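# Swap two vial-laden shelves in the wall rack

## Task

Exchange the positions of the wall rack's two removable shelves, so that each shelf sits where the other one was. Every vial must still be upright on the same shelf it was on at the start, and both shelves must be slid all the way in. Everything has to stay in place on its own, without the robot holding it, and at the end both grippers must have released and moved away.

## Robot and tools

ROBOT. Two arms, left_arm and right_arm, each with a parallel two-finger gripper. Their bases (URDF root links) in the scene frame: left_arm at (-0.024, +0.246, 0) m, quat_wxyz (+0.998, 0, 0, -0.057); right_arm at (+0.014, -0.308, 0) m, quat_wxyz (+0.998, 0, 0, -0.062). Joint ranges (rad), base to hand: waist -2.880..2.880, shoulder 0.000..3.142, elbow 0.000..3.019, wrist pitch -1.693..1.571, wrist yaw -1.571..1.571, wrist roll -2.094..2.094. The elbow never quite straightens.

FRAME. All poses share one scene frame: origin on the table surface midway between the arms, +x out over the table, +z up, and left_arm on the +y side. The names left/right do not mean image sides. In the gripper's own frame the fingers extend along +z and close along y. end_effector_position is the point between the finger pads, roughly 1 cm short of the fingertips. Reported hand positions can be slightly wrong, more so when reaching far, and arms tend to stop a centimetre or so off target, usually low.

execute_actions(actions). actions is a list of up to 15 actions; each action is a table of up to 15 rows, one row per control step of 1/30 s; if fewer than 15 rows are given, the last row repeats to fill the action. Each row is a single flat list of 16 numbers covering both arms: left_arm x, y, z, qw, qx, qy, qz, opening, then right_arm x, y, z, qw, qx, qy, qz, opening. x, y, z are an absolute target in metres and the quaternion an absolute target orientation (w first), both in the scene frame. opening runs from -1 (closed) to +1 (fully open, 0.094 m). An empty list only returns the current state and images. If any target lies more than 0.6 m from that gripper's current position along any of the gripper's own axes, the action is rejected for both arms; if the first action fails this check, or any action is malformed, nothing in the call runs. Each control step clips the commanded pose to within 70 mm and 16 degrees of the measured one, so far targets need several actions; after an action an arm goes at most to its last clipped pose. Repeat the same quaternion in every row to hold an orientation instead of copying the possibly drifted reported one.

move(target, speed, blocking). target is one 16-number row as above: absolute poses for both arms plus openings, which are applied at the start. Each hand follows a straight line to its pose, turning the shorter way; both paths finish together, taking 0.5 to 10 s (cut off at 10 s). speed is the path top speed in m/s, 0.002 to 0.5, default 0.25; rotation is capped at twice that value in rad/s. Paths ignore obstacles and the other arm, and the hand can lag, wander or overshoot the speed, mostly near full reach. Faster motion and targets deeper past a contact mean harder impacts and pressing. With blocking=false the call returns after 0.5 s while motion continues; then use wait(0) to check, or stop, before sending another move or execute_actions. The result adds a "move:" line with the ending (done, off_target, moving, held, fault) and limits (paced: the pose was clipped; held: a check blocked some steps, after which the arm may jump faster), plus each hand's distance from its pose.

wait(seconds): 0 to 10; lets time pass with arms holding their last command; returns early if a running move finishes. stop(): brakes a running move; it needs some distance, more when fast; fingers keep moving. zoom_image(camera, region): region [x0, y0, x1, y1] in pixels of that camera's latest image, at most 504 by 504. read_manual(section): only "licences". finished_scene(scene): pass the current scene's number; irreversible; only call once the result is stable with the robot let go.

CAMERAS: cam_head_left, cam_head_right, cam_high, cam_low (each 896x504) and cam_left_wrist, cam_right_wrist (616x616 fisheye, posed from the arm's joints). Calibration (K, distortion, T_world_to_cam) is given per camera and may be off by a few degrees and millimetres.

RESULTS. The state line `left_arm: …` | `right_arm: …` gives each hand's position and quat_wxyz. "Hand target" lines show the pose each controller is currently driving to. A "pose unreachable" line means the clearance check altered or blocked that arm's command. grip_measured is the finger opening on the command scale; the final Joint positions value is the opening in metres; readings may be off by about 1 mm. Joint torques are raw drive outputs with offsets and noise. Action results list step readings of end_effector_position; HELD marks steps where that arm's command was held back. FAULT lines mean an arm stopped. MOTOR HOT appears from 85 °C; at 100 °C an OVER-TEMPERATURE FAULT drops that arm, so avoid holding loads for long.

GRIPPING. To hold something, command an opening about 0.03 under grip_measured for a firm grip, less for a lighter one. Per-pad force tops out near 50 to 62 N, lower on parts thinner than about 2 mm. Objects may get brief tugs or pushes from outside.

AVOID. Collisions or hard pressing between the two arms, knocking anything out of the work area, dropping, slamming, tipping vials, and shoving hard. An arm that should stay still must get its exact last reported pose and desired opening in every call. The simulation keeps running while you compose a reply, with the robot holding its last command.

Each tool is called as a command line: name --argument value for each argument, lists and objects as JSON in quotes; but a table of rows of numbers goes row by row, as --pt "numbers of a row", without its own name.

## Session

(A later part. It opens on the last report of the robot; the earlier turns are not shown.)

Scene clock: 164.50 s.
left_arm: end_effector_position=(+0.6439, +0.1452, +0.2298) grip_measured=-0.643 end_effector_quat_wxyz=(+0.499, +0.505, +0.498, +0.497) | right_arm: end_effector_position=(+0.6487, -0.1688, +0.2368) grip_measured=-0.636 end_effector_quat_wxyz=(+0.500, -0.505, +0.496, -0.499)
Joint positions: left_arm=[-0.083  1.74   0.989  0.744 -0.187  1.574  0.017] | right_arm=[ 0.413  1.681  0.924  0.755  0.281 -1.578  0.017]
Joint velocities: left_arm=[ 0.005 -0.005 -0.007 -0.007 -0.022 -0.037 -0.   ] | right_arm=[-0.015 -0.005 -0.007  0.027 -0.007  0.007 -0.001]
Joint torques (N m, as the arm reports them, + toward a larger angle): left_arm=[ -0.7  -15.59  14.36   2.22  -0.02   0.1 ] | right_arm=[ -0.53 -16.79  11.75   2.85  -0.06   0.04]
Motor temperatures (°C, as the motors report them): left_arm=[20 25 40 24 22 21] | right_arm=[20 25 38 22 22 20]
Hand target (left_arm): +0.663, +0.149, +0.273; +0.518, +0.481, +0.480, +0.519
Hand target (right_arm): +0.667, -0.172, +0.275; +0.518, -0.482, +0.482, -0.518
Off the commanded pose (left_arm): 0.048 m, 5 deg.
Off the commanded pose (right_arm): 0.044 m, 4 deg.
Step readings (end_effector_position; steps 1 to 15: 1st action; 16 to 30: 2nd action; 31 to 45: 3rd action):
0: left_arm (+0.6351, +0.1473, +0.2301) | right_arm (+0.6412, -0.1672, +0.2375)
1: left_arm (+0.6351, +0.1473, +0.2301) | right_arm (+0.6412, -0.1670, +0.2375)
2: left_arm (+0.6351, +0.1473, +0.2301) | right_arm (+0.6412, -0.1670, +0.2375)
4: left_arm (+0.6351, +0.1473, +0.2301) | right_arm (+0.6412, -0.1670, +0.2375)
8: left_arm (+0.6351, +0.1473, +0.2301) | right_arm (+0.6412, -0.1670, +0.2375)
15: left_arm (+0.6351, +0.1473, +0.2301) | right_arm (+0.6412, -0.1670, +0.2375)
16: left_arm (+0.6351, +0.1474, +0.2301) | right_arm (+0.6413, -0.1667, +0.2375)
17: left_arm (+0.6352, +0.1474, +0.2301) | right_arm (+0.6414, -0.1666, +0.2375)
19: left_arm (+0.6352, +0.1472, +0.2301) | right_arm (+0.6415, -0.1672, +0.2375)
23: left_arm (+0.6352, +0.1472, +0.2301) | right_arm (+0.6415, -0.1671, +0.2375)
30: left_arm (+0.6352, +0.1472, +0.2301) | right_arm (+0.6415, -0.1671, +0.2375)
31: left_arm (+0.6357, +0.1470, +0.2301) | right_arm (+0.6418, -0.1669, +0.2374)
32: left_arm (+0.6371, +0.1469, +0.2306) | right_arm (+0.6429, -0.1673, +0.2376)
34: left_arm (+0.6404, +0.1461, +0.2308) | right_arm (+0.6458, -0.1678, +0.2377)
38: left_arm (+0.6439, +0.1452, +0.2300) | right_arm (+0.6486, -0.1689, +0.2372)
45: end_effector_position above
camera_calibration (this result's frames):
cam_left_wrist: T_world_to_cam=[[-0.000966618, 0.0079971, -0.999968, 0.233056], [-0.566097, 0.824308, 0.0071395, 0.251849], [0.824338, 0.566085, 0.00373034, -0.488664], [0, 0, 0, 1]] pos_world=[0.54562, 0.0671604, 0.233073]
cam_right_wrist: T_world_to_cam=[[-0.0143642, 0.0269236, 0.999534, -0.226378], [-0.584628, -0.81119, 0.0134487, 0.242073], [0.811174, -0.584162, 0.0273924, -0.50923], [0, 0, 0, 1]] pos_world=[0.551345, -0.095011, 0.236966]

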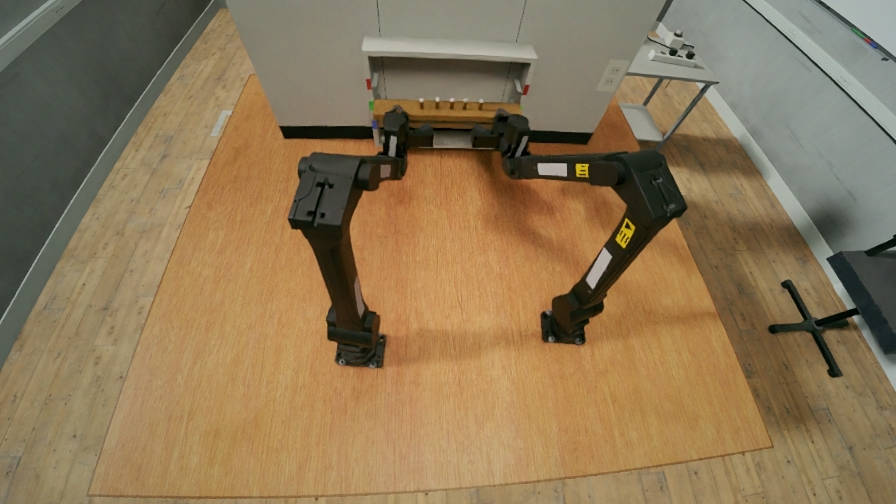

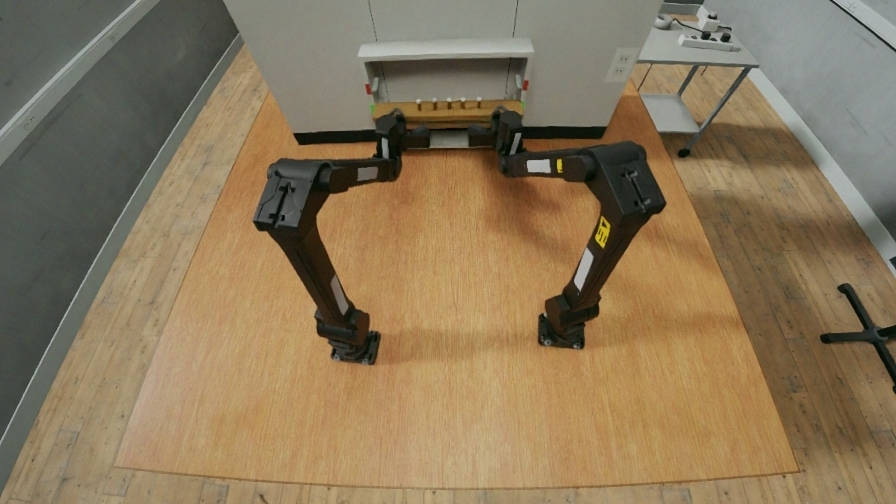

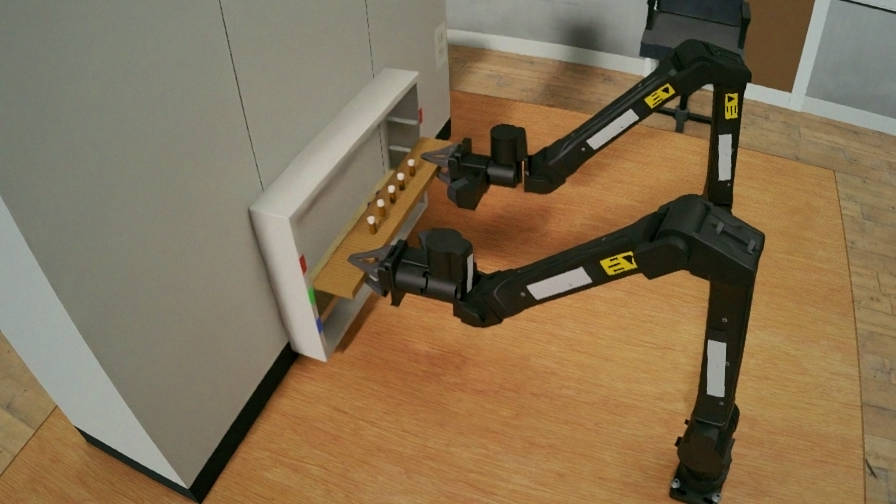

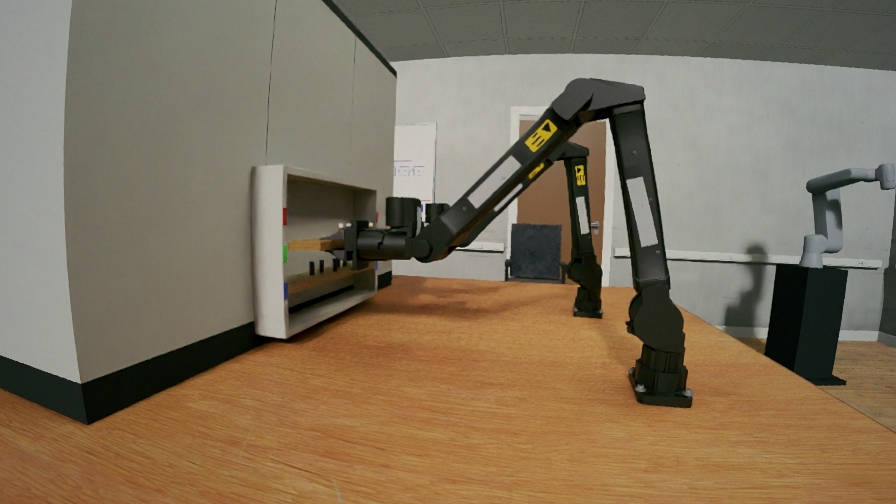

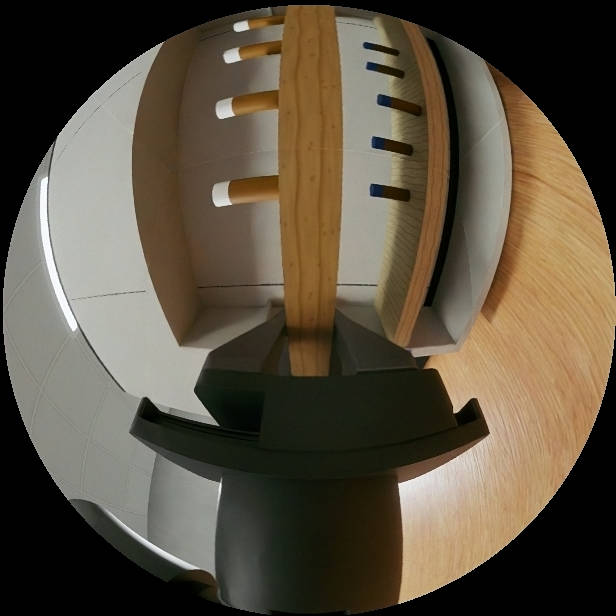

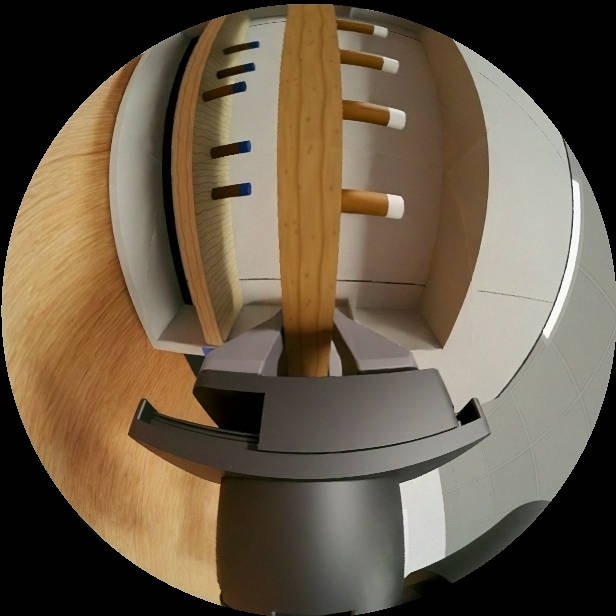

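execute_actions --actions '[[[0.669,0.151,0.272,0.519,0.481,0.481,0.519,-0.68,0.673,-0.1695,0.275,0.518,-0.482,0.482,-0.518,-0.68],[0.671,0.151,0.272,0.519,0.481,0.481,0.519,-0.68,0.675,-0.1695,0.275,0.518,-0.482,0.482,-0.518,-0.68],[0.673,0.151,0.272,0.519,0.481,0.481,0.519,-0.68,0.677,-0.1695,0.275,0.518,-0.482,0.482,-0.518,-0.68],[0.675,0.151,0.272,0.519,0.481,0.481,0.519,-0.68,0.679,-0.1695,0.275,0.518,-0.482,0.482,-0.518,-0.68],[0.677,0.151,0.272,0.519,0.481,0.481,0.519,-0.68,0.681,-0.1695,0.275,0.518,-0.482,0.482,-0.518,-0.68],[0.679,0.151,0.272,0.519,0.481,0.481,0.519,-0.68,0.683,-0.1695,0.275,0.518,-0.482,0.482,-0.518,-0.68],[0.681,0.151,0.272,0.519,0.481,0.481,0.519,-0.68,0.685,-0.1695,0.275,0.518,-0.482,0.482,-0.518,-0.68],[0.683,0.151,0.272,0.519,0.481,0.481,0.519,-0.68,0.687,-0.1695,0.275,0.518,-0.482,0.482,-0.518,-0.68],[0.685,0.151,0.272,0.519,0.481,0.481,0.519,-0.68,0.689,-0.1695,0.275,0.518,-0.482,0.482,-0.518,-0.68],[0.687,0.151,0.272,0.519,0.481,0.481,0.519,-0.68,0.691,-0.1695,0.275,0.518,-0.482,0.482,-0.518,-0.68]]]'

Scene clock: 175.00 s.
left_arm: end_effector_position=(+0.6642, +0.1471, +0.2314) grip_measured=-0.643 end_effector_quat_wxyz=(+0.502, +0.502, +0.497, +0.500) | right_arm: end_effector_position=(+0.6692, -0.1667, +0.2385) grip_measured=-0.636 end_effector_quat_wxyz=(+0.502, -0.503, +0.495, -0.501)
Joint positions: left_arm=[-0.072  1.782  1.049  0.736 -0.178  1.575  0.017] | right_arm=[ 0.405  1.723  0.985  0.743  0.273 -1.578  0.017]
Joint velocities: left_arm=[ 0.005  0.005  0.007 -0.032 -0.022 -0.051 -0.   ] | right_arm=[-0.005  0.015 -0.002 -0.012 -0.022  0.037 -0.   ]
Joint torques (N m, as the arm reports them, + toward a larger angle): left_arm=[ -0.77 -16.45  14.3    1.83   0.04   0.08] | right_arm=[ -0.76 -17.81  11.91   2.71  -0.04   0.04]
Motor temperatures (°C, as the motors report them): left_arm=[20 25 43 23 21 21] | right_arm=[20 25 41 22 22 20]
Hand target (left_arm): +0.683, +0.151, +0.273; +0.518, +0.481, +0.481, +0.519
Hand target (right_arm): +0.687, -0.170, +0.276; +0.518, -0.481, +0.482, -0.518
Off the commanded pose (left_arm): 0.047 m, 4 deg.
Off the commanded pose (right_arm): 0.043 m, 4 deg.
Step readings (end_effector_position):
0: left_arm (+0.6439, +0.1452, +0.2298) | right_arm (+0.6487, -0.1688, +0.2368)
1: left_arm (+0.6440, +0.1452, +0.2298) | right_arm (+0.6487, -0.1688, +0.2368)
2: left_arm (+0.6441, +0.1453, +0.2297) | right_arm (+0.6489, -0.1688, +0.2367)
4: left_arm (+0.6459, +0.1458, +0.2301) | right_arm (+0.6508, -0.1682, +0.2371)
8: left_arm (+0.6537, +0.1472, +0.2316) | right_arm (+0.6588, -0.1668, +0.2388)
15: end_effector_position above
camera_calibration (this result's frames):
cam_left_wrist: T_world_to_cam=[[0.0091347, 0.006415, -0.999938, 0.228212], [-0.56739, 0.823449, 0.0000994945, 0.264327], [0.823399, 0.567354, 0.0111618, -0.507792], [0, 0, 0, 1]] pos_world=[0.566007, 0.0689736, 0.23384]
cam_right_wrist: T_world_to_cam=[[-0.0205872, 0.0251102, 0.999473, -0.223991], [-0.584696, -0.81121, 0.00833677, 0.257007], [0.810991, -0.584216, 0.0313824, -0.525519], [0, 0, 0, 1]] pos_world=[0.571851, -0.0929053, 0.238222]

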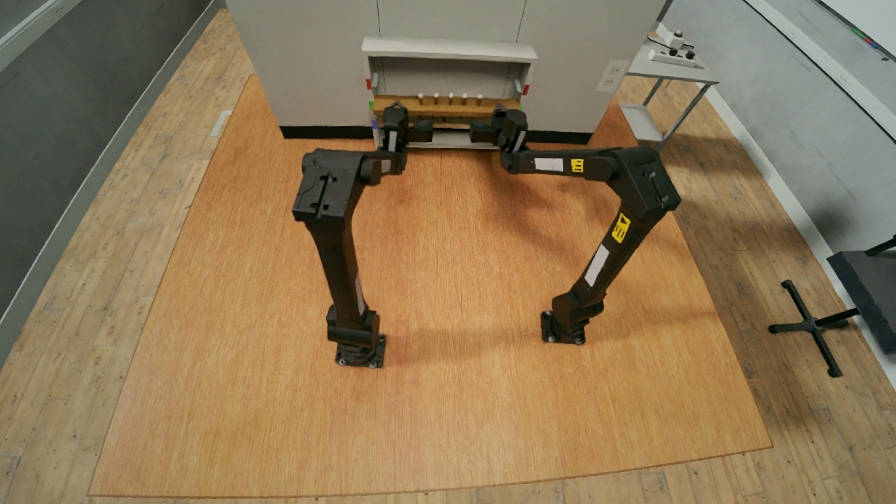

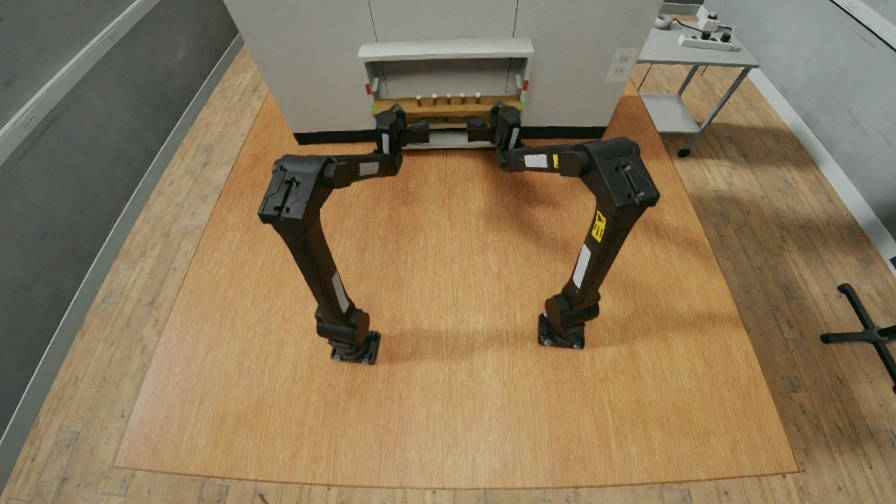

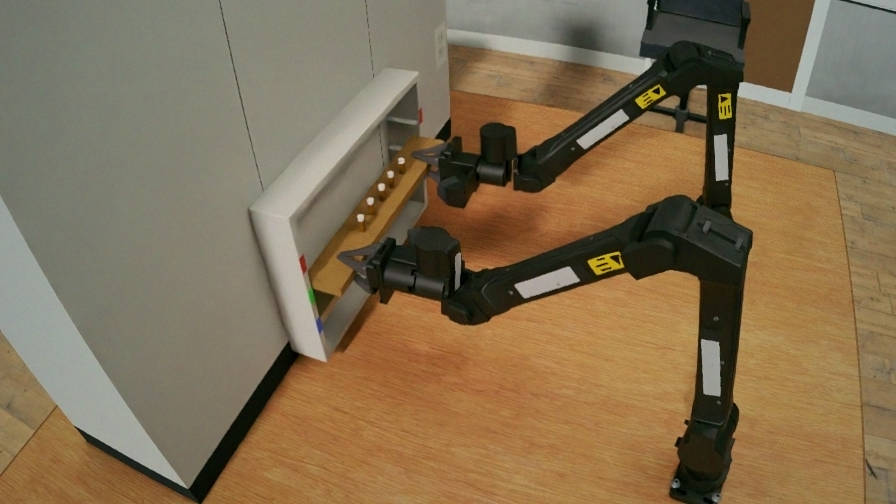

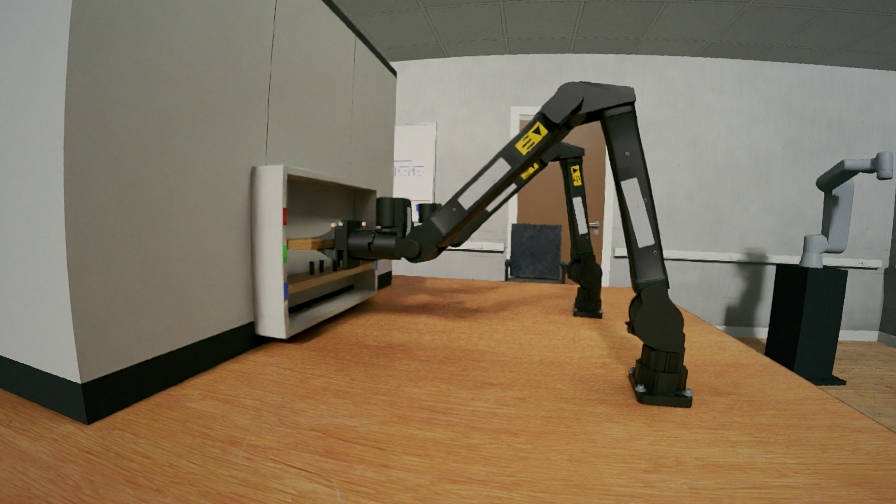

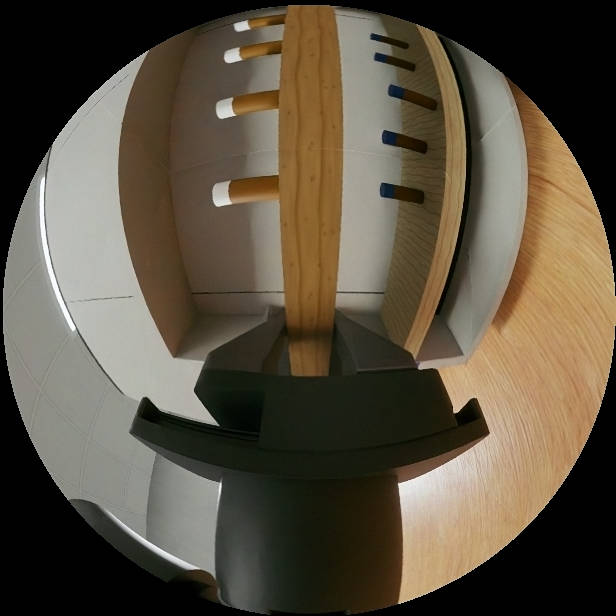

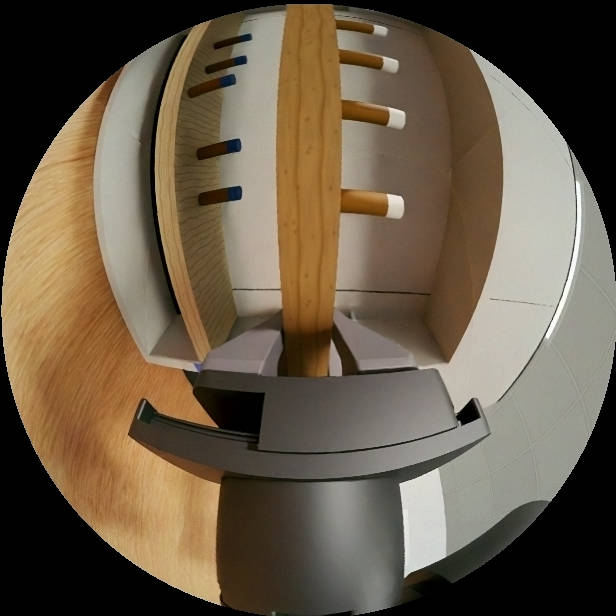

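execute_actions --actions '[[[0.689,0.1505,0.2716,0.519,0.481,0.481,0.519,-0.68,0.693,-0.170,0.2745,0.518,-0.482,0.482,-0.518,-0.68],[0.6915,0.1505,0.2712,0.519,0.481,0.481,0.519,-0.68,0.6955,-0.170,0.274,0.518,-0.482,0.482,-0.518,-0.68],[0.694,0.1505,0.2708,0.519,0.481,0.481,0.519,-0.68,0.698,-0.170,0.2735,0.518,-0.482,0.482,-0.518,-0.68],[0.6965,0.1505,0.2704,0.519,0.481,0.481,0.519,-0.68,0.7005,-0.170,0.273,0.518,-0.482,0.482,-0.518,-0.68],[0.699,0.1505,0.270,0.519,0.481,0.481,0.519,-0.68,0.703,-0.170,0.2725,0.518,-0.482,0.482,-0.518,-0.68],[0.7015,0.1505,0.2696,0.519,0.481,0.481,0.519,-0.68,0.7055,-0.170,0.272,0.518,-0.482,0.482,-0.518,-0.68],[0.704,0.1505,0.2692,0.519,0.481,0.481,0.519,-0.68,0.708,-0.170,0.2716,0.518,-0.482,0.482,-0.518,-0.68],[0.7065,0.1505,0.2688,0.519,0.481,0.481,0.519,-0.68,0.7105,-0.170,0.2712,0.518,-0.482,0.482,-0.518,-0.68],[0.709,0.1505,0.2684,0.519,0.481,0.481,0.519,-0.68,0.713,-0.170,0.2708,0.518,-0.482,0.482,-0.518,-0.68],[0.7115,0.1505,0.268,0.519,0.481,0.481,0.519,-0.68,0.7155,-0.170,0.2704,0.518,-0.482,0.482,-0.518,-0.68],[0.714,0.1505,0.2676,0.519,0.481,0.481,0.519,-0.68,0.718,-0.170,0.270,0.518,-0.482,0.482,-0.518,-0.68],[0.7165,0.1505,0.2672,0.519,0.481,0.481,0.519,-0.68,0.7205,-0.170,0.2696,0.518,-0.482,0.482,-0.518,-0.68],[0.719,0.1505,0.2668,0.519,0.481,0.481,0.519,-0.68,0.723,-0.170,0.2692,0.518,-0.482,0.482,-0.518,-0.68],[0.7215,0.1505,0.2664,0.519,0.481,0.481,0.519,-0.68,0.7255,-0.170,0.2688,0.518,-0.482,0.482,-0.518,-0.68],[0.724,0.1505,0.266,0.519,0.481,0.481,0.519,-0.68,0.728,-0.170,0.2684,0.518,-0.482,0.482,-0.518,-0.68]],[[0.7265,0.1505,0.2656,0.519,0.481,0.481,0.519,-0.68,0.7305,-0.170,0.268,0.518,-0.482,0.482,-0.518,-0.68],[0.729,0.1505,0.2652,0.519,0.481,0.481,0.519,-0.68,0.733,-0.170,0.2676,0.518,-0.482,0.482,-0.518,-0.68],[0.7315,0.1505,0.2648,0.519,0.481,0.481,0.519,-0.68,0.7355,-0.170,0.2672,0.518,-0.482,0.482,-0.518,-0.68],[0.7335,0.1505,0.2644,0.519,0.481,0.481,0.519,-0.68,0.7375,-0.170,0.2668,0.518,-0.482,0.482,-0.518,-0.68],[0.7355,0.1505,0.264,0.519,0.481,0.481,0.519,-0.68,0.7395,-0.170,0.2664,0.518,-0.482,0.482,-0.518,-0.68],[0.737,0.1505,0.2636,0.519,0.481,0.481,0.519,-0.68,0.741,-0.170,0.266,0.518,-0.482,0.482,-0.518,-0.68],[0.7385,0.1505,0.2632,0.519,0.481,0.481,0.519,-0.68,0.7425,-0.170,0.2656,0.518,-0.482,0.482,-0.518,-0.68],[0.740,0.1505,0.2628,0.519,0.481,0.481,0.519,-0.68,0.744,-0.170,0.2652,0.518,-0.482,0.482,-0.518,-0.68]]]'

Scene clock: 200.33 s.
left_arm: end_effector_position=(+0.7165, +0.1458, +0.2180) grip_measured=-0.643 end_effector_quat_wxyz=(+0.500, +0.504, +0.498, +0.499) | right_arm: end_effector_position=(+0.7214, -0.1670, +0.2252) grip_measured=-0.636 end_effector_quat_wxyz=(+0.500, -0.504, +0.496, -0.500)
Joint positions: left_arm=[-0.057  1.908  1.207  0.697 -0.163  1.575  0.017] | right_arm=[ 0.379  1.848  1.133  0.714  0.248 -1.578  0.017]
Joint velocities: left_arm=[-0.005 -0.005  0.002 -0.007  0.007  0.007 -0.001] | right_arm=[ 0.015 -0.015  0.002 -0.012  0.022 -0.066  0.   ]
Joint torques (N m, as the arm reports them, + toward a larger angle): left_arm=[ -0.77 -18.95  15.05   1.79   0.03   0.05] | right_arm=[ -0.52 -20.28  12.47   2.65  -0.04   0.06]
Motor temperatures (°C, as the motors report them): left_arm=[20 25 45 23 21 21] | right_arm=[20 25 44 22 22 20]
Hand target (left_arm): +0.735, +0.151, +0.263; +0.518, +0.481, +0.480, +0.519
Hand target (right_arm): +0.739, -0.171, +0.266; +0.518, -0.481, +0.482, -0.518
Off the commanded pose (left_arm): 0.051 m, 5 deg.
Off the commanded pose (right_arm): 0.046 m, 4 deg.
Step readings (end_effector_position; steps 1 to 15: 1st action; 16 to 30: 2nd action):
0: left_arm (+0.6643, +0.1471, +0.2309) | right_arm (+0.6693, -0.1670, +0.2380)
1: left_arm (+0.6643, +0.1471, +0.2306) | right_arm (+0.6693, -0.1669, +0.2380)
2: left_arm (+0.6645, +0.1471, +0.2308) | right_arm (+0.6696, -0.1669, +0.2379)
4: left_arm (+0.6666, +0.1468, +0.2308) | right_arm (+0.6718, -0.1670, +0.2377)
8: left_arm (+0.6763, +0.1462, +0.2302) | right_arm (+0.6815, -0.1673, +0.2370)
15: left_arm (+0.6948, +0.1462, +0.2247) | right_arm (+0.6999, -0.1674, +0.2317)
16: left_arm (+0.6972, +0.1461, +0.2239) | right_arm (+0.7023, -0.1671, +0.2311)
17: left_arm (+0.6996, +0.1461, +0.2233) | right_arm (+0.7046, -0.1671, +0.2301)
19: left_arm (+0.7043, +0.1461, +0.2219) | right_arm (+0.7093, -0.1672, +0.2288)
23: left_arm (+0.7127, +0.1461, +0.2201) | right_arm (+0.7176, -0.1670, +0.2270)
30: end_effector_position above
camera_calibration (this result's frames):
cam_left_wrist: T_world_to_cam=[[0.00275469, 0.00794111, -0.999965, 0.21872], [-0.567374, 0.823445, 0.00497631, 0.293978], [0.823456, 0.56734, 0.00677391, -0.549051], [0, 0, 0, 1]] pos_world=[0.618312, 0.0676868, 0.220968]
cam_right_wrist: T_world_to_cam=[[-0.0143118, 0.0269048, 0.999536, -0.213832], [-0.585865, -0.810298, 0.0134224, 0.287263], [0.810282, -0.585401, 0.0273594, -0.566411], [0, 0, 0, 1]] pos_world=[0.62419, -0.0930553, 0.225374]

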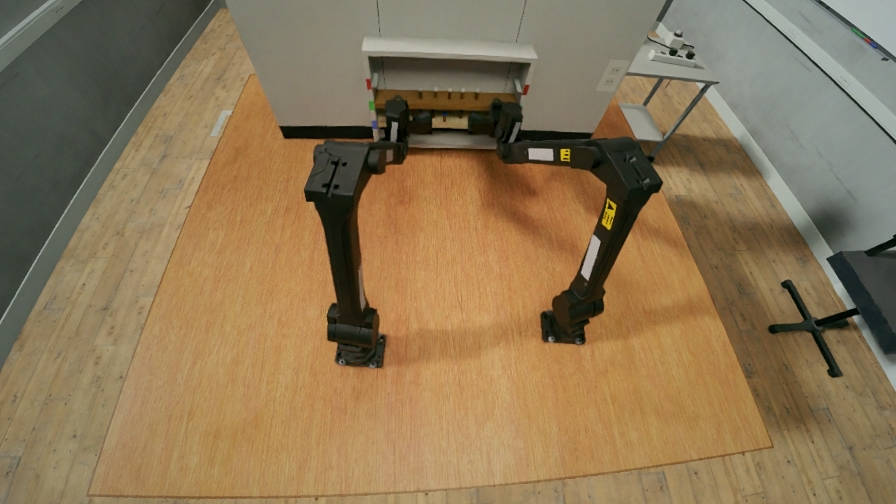

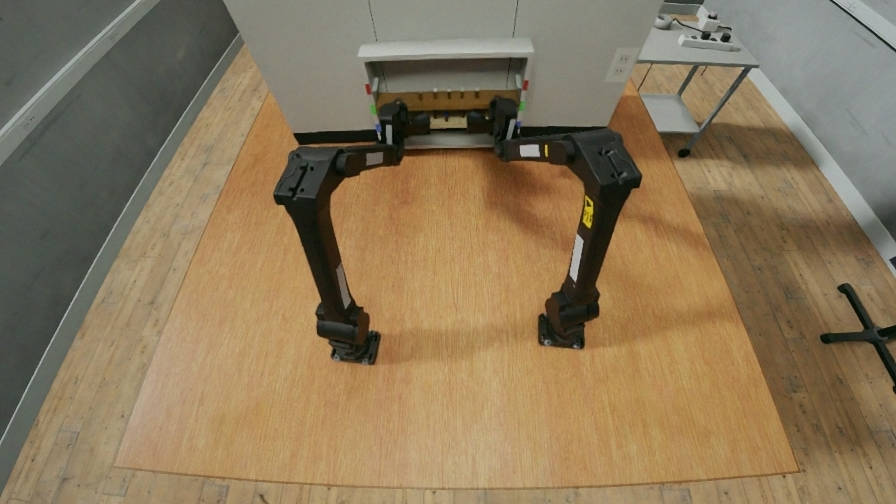

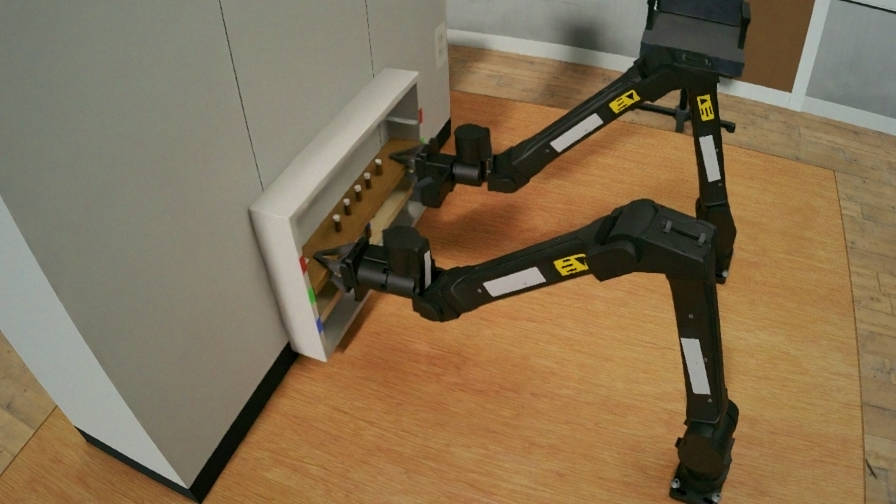

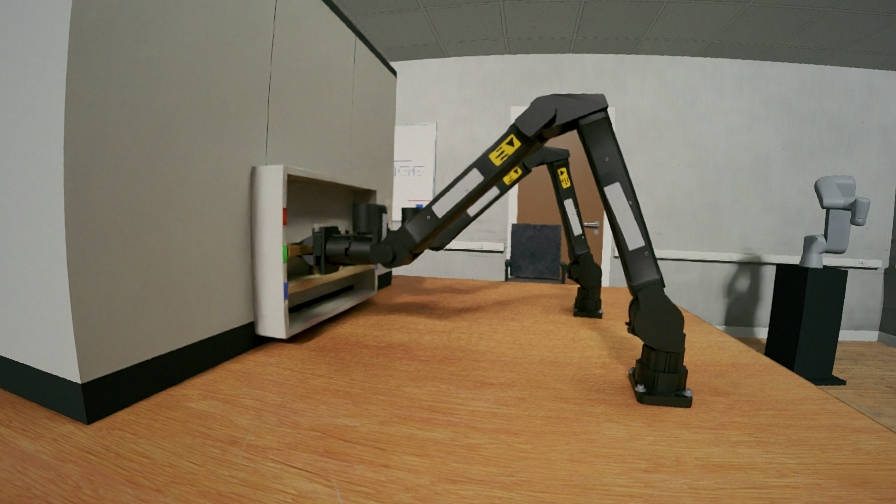

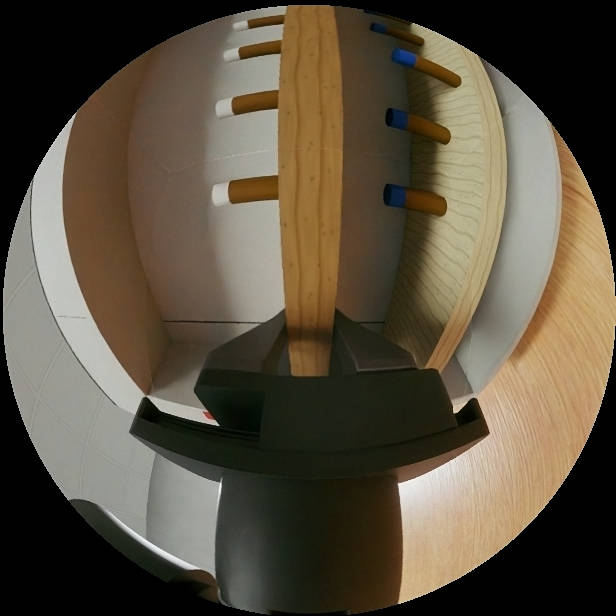

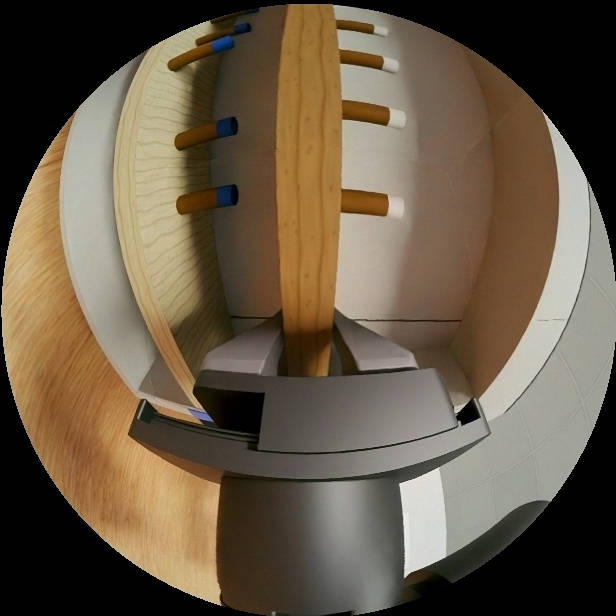

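Seat and unload.

execute_actions --actions '[[[0.741,0.1505,0.262,0.519,0.481,0.481,0.519,-0.68,0.745,-0.170,0.2643,0.518,-0.482,0.482,-0.518,-0.68],[0.742,0.1505,0.2612,0.519,0.481,0.481,0.519,-0.68,0.746,-0.170,0.2634,0.518,-0.482,0.482,-0.518,-0.68],[0.743,0.1505,0.2604,0.519,0.481,0.481,0.519,-0.68,0.747,-0.170,0.2625,0.518,-0.482,0.482,-0.518,-0.68],[0.7435,0.1505,0.2596,0.519,0.481,0.481,0.519,-0.68,0.7475,-0.170,0.2616,0.518,-0.482,0.482,-0.518,-0.68],[0.744,0.1505,0.2588,0.519,0.481,0.481,0.519,-0.68,0.748,-0.170,0.2607,0.518,-0.482,0.482,-0.518,-0.68],[0.744,0.1505,0.258,0.518,0.482,0.482,0.518,-0.68,0.748,-0.170,0.2598,0.517,-0.483,0.483,-0.517,-0.68],[0.744,0.1505,0.257,0.518,0.482,0.482,0.518,-0.68,0.748,-0.170,0.2588,0.517,-0.483,0.483,-0.517,-0.68],[0.744,0.1505,0.256,0.518,0.482,0.482,0.518,-0.68,0.748,-0.170,0.2578,0.517,-0.483,0.483,-0.517,-0.68],[0.744,0.1505,0.255,0.517,0.483,0.483,0.517,-0.68,0.748,-0.170,0.2568,0.516,-0.484,0.484,-0.516,-0.68],[0.744,0.1505,0.254,0.517,0.483,0.483,0.517,-0.68,0.748,-0.170,0.2558,0.516,-0.484,0.484,-0.516,-0.68]],[[0.740,0.149,0.249,0.515,0.485,0.485,0.515,-0.68,0.744,-0.169,0.250,0.514,-0.486,0.486,-0.514,-0.68],[0.740,0.149,0.249,0.515,0.485,0.485,0.515,-0.68,0.744,-0.169,0.250,0.514,-0.486,0.486,-0.514,-0.68],[0.740,0.149,0.249,0.515,0.485,0.485,0.515,-0.68,0.744,-0.169,0.250,0.514,-0.486,0.486,-0.514,-0.68],[0.740,0.149,0.249,0.515,0.485,0.485,0.515,-0.68,0.744,-0.169,0.250,0.514,-0.486,0.486,-0.514,-0.68],[0.735,0.148,0.243,0.513,0.487,0.487,0.513,-0.68,0.740,-0.168,0.244,0.512,-0.488,0.488,-0.512,-0.68],[0.735,0.148,0.243,0.513,0.487,0.487,0.513,-0.68,0.740,-0.168,0.244,0.512,-0.488,0.488,-0.512,-0.68],[0.735,0.148,0.243,0.513,0.487,0.487,0.513,-0.68,0.740,-0.168,0.244,0.512,-0.488,0.488,-0.512,-0.68],[0.735,0.148,0.243,0.513,0.487,0.487,0.513,-0.68,0.740,-0.168,0.244,0.512,-0.488,0.488,-0.512,-0.68],[0.730,0.147,0.2375,0.511,0.489,0.489,0.511,-0.68,0.735,-0.1675,0.2375,0.510,-0.490,0.490,-0.510,-0.68]]]'

Scene clock: 221.93 s.
left_arm: end_effector_position=(+0.7210, +0.1462, +0.2153) grip_measured=-0.643 end_effector_quat_wxyz=(+0.499, +0.504, +0.498, +0.499) | right_arm: end_effector_position=(+0.7262, -0.1669, +0.2211) grip_measured=-0.636 end_effector_quat_wxyz=(+0.499, -0.505, +0.497, -0.499)
Joint positions: left_arm=[-0.056  1.921  1.22   0.697 -0.163  1.575  0.017] | right_arm=[ 0.377  1.864  1.146  0.714  0.246 -1.577  0.017]
Joint velocities: left_arm=[-0.005  0.005  0.002 -0.007 -0.051 -0.022 -0.001] | right_arm=[-0.005 -0.015 -0.012 -0.032  0.037 -0.051 -0.001]
Joint torques (N m, as the arm reports them, + toward a larger angle): left_arm=[ -1.38 -18.6   11.29   2.39  -0.35  -0.03] | right_arm=[  0.25 -19.55   9.33   3.58   0.42   0.15]
Motor temperatures (°C, as the motors report them): left_arm=[20 26 46 23 21 21] | right_arm=[20 26 45 22 22 20]
Hand target (left_arm): +0.729, +0.147, +0.238; +0.511, +0.489, +0.489, +0.511
Hand target (right_arm): +0.734, -0.168, +0.237; +0.510, -0.490, +0.490, -0.510
Off the commanded pose (left_arm): 0.024 m, 3 deg.
Off the commanded pose (right_arm): 0.019 m, 3 deg.
Step readings (end_effector_position; steps 1 to 15: 1st action; 16 to 30: 2nd action):
0: left_arm (+0.7165, +0.1458, +0.2180) | right_arm (+0.7214, -0.1670, +0.2252)
1: left_arm (+0.7165, +0.1458, +0.2180) | right_arm (+0.7214, -0.1670, +0.2252)
2: left_arm (+0.7165, +0.1458, +0.2180) | right_arm (+0.7214, -0.1670, +0.2252)
4: left_arm (+0.7174, +0.1459, +0.2181) | right_arm (+0.7223, -0.1669, +0.2250)
8: left_arm (+0.7200, +0.1463, +0.2161) | right_arm (+0.7251, -0.1669, +0.2231)
15: left_arm (+0.7210, +0.1461, +0.2153) | right_arm (+0.7262, -0.1668, +0.2216)
16: left_arm (+0.7210, +0.1461, +0.2153) | right_arm (+0.7262, -0.1668, +0.2216)
17: left_arm (+0.7210, +0.1461, +0.2153) | right_arm (+0.7262, -0.1668, +0.2213)
19: left_arm (+0.7210, +0.1461, +0.2153) | right_arm (+0.7262, -0.1668, +0.2213)
23: left_arm (+0.7210, +0.1461, +0.2153) | right_arm (+0.7262, -0.1668, +0.2211)
30: end_effector_position above
camera_calibration (this result's frames):
cam_left_wrist: T_world_to_cam=[[0.00237171, 0.00838863, -0.999962, 0.216152], [-0.568312, 0.822794, 0.00555445, 0.296891], [0.822809, 0.568278, 0.0067188, -0.552543], [0, 0, 0, 1]] pos_world=[0.622852, 0.067904, 0.218207]
cam_right_wrist: T_world_to_cam=[[-0.0117188, 0.0264287, 0.999582, -0.211642], [-0.585831, -0.810303, 0.0145561, 0.29], [0.810349, -0.585415, 0.0249785, -0.569639], [0, 0, 0, 1]] pos_world=[0.629017, -0.0928941, 0.221561]

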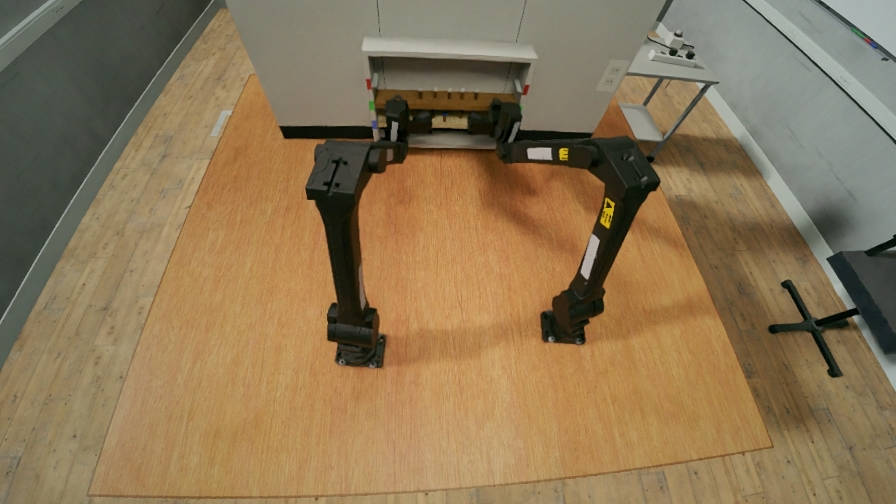

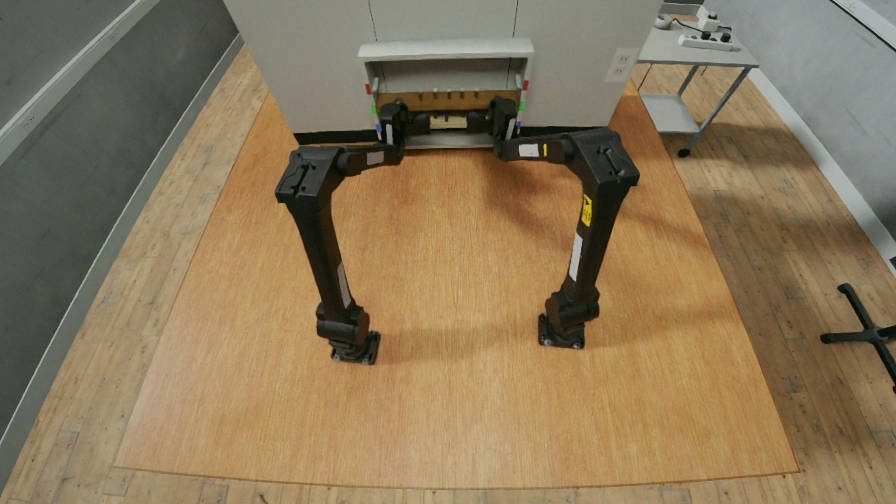

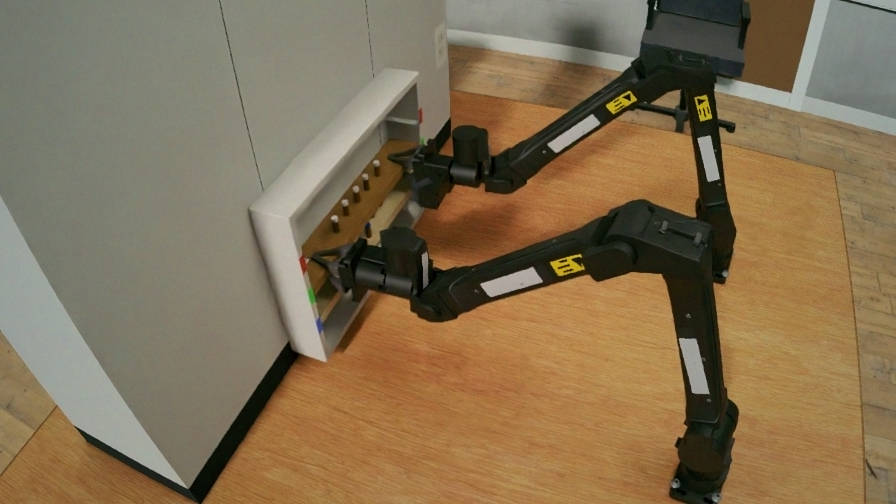

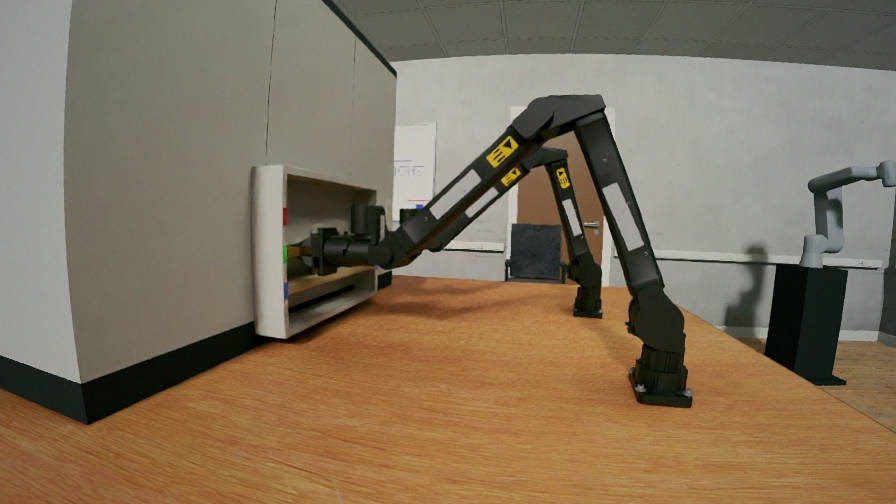

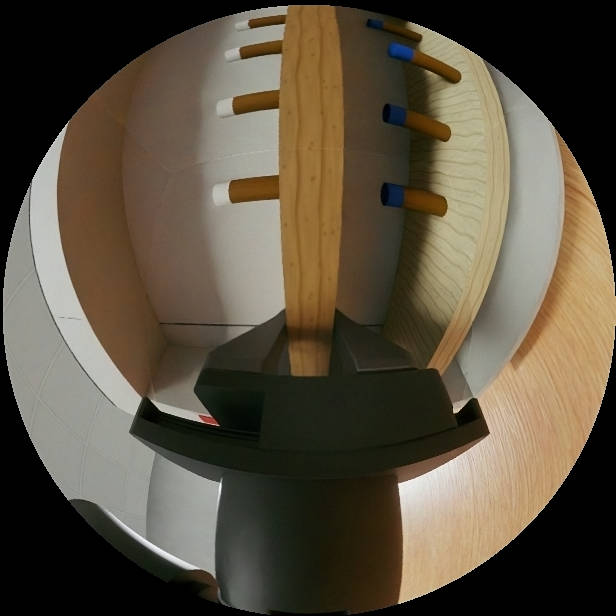

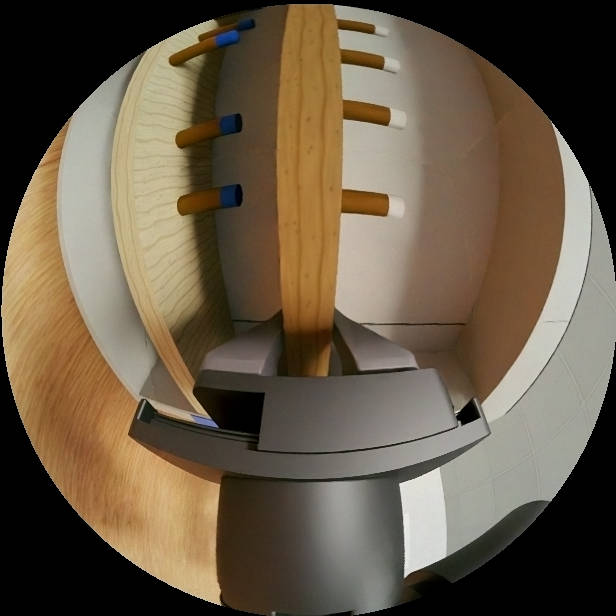

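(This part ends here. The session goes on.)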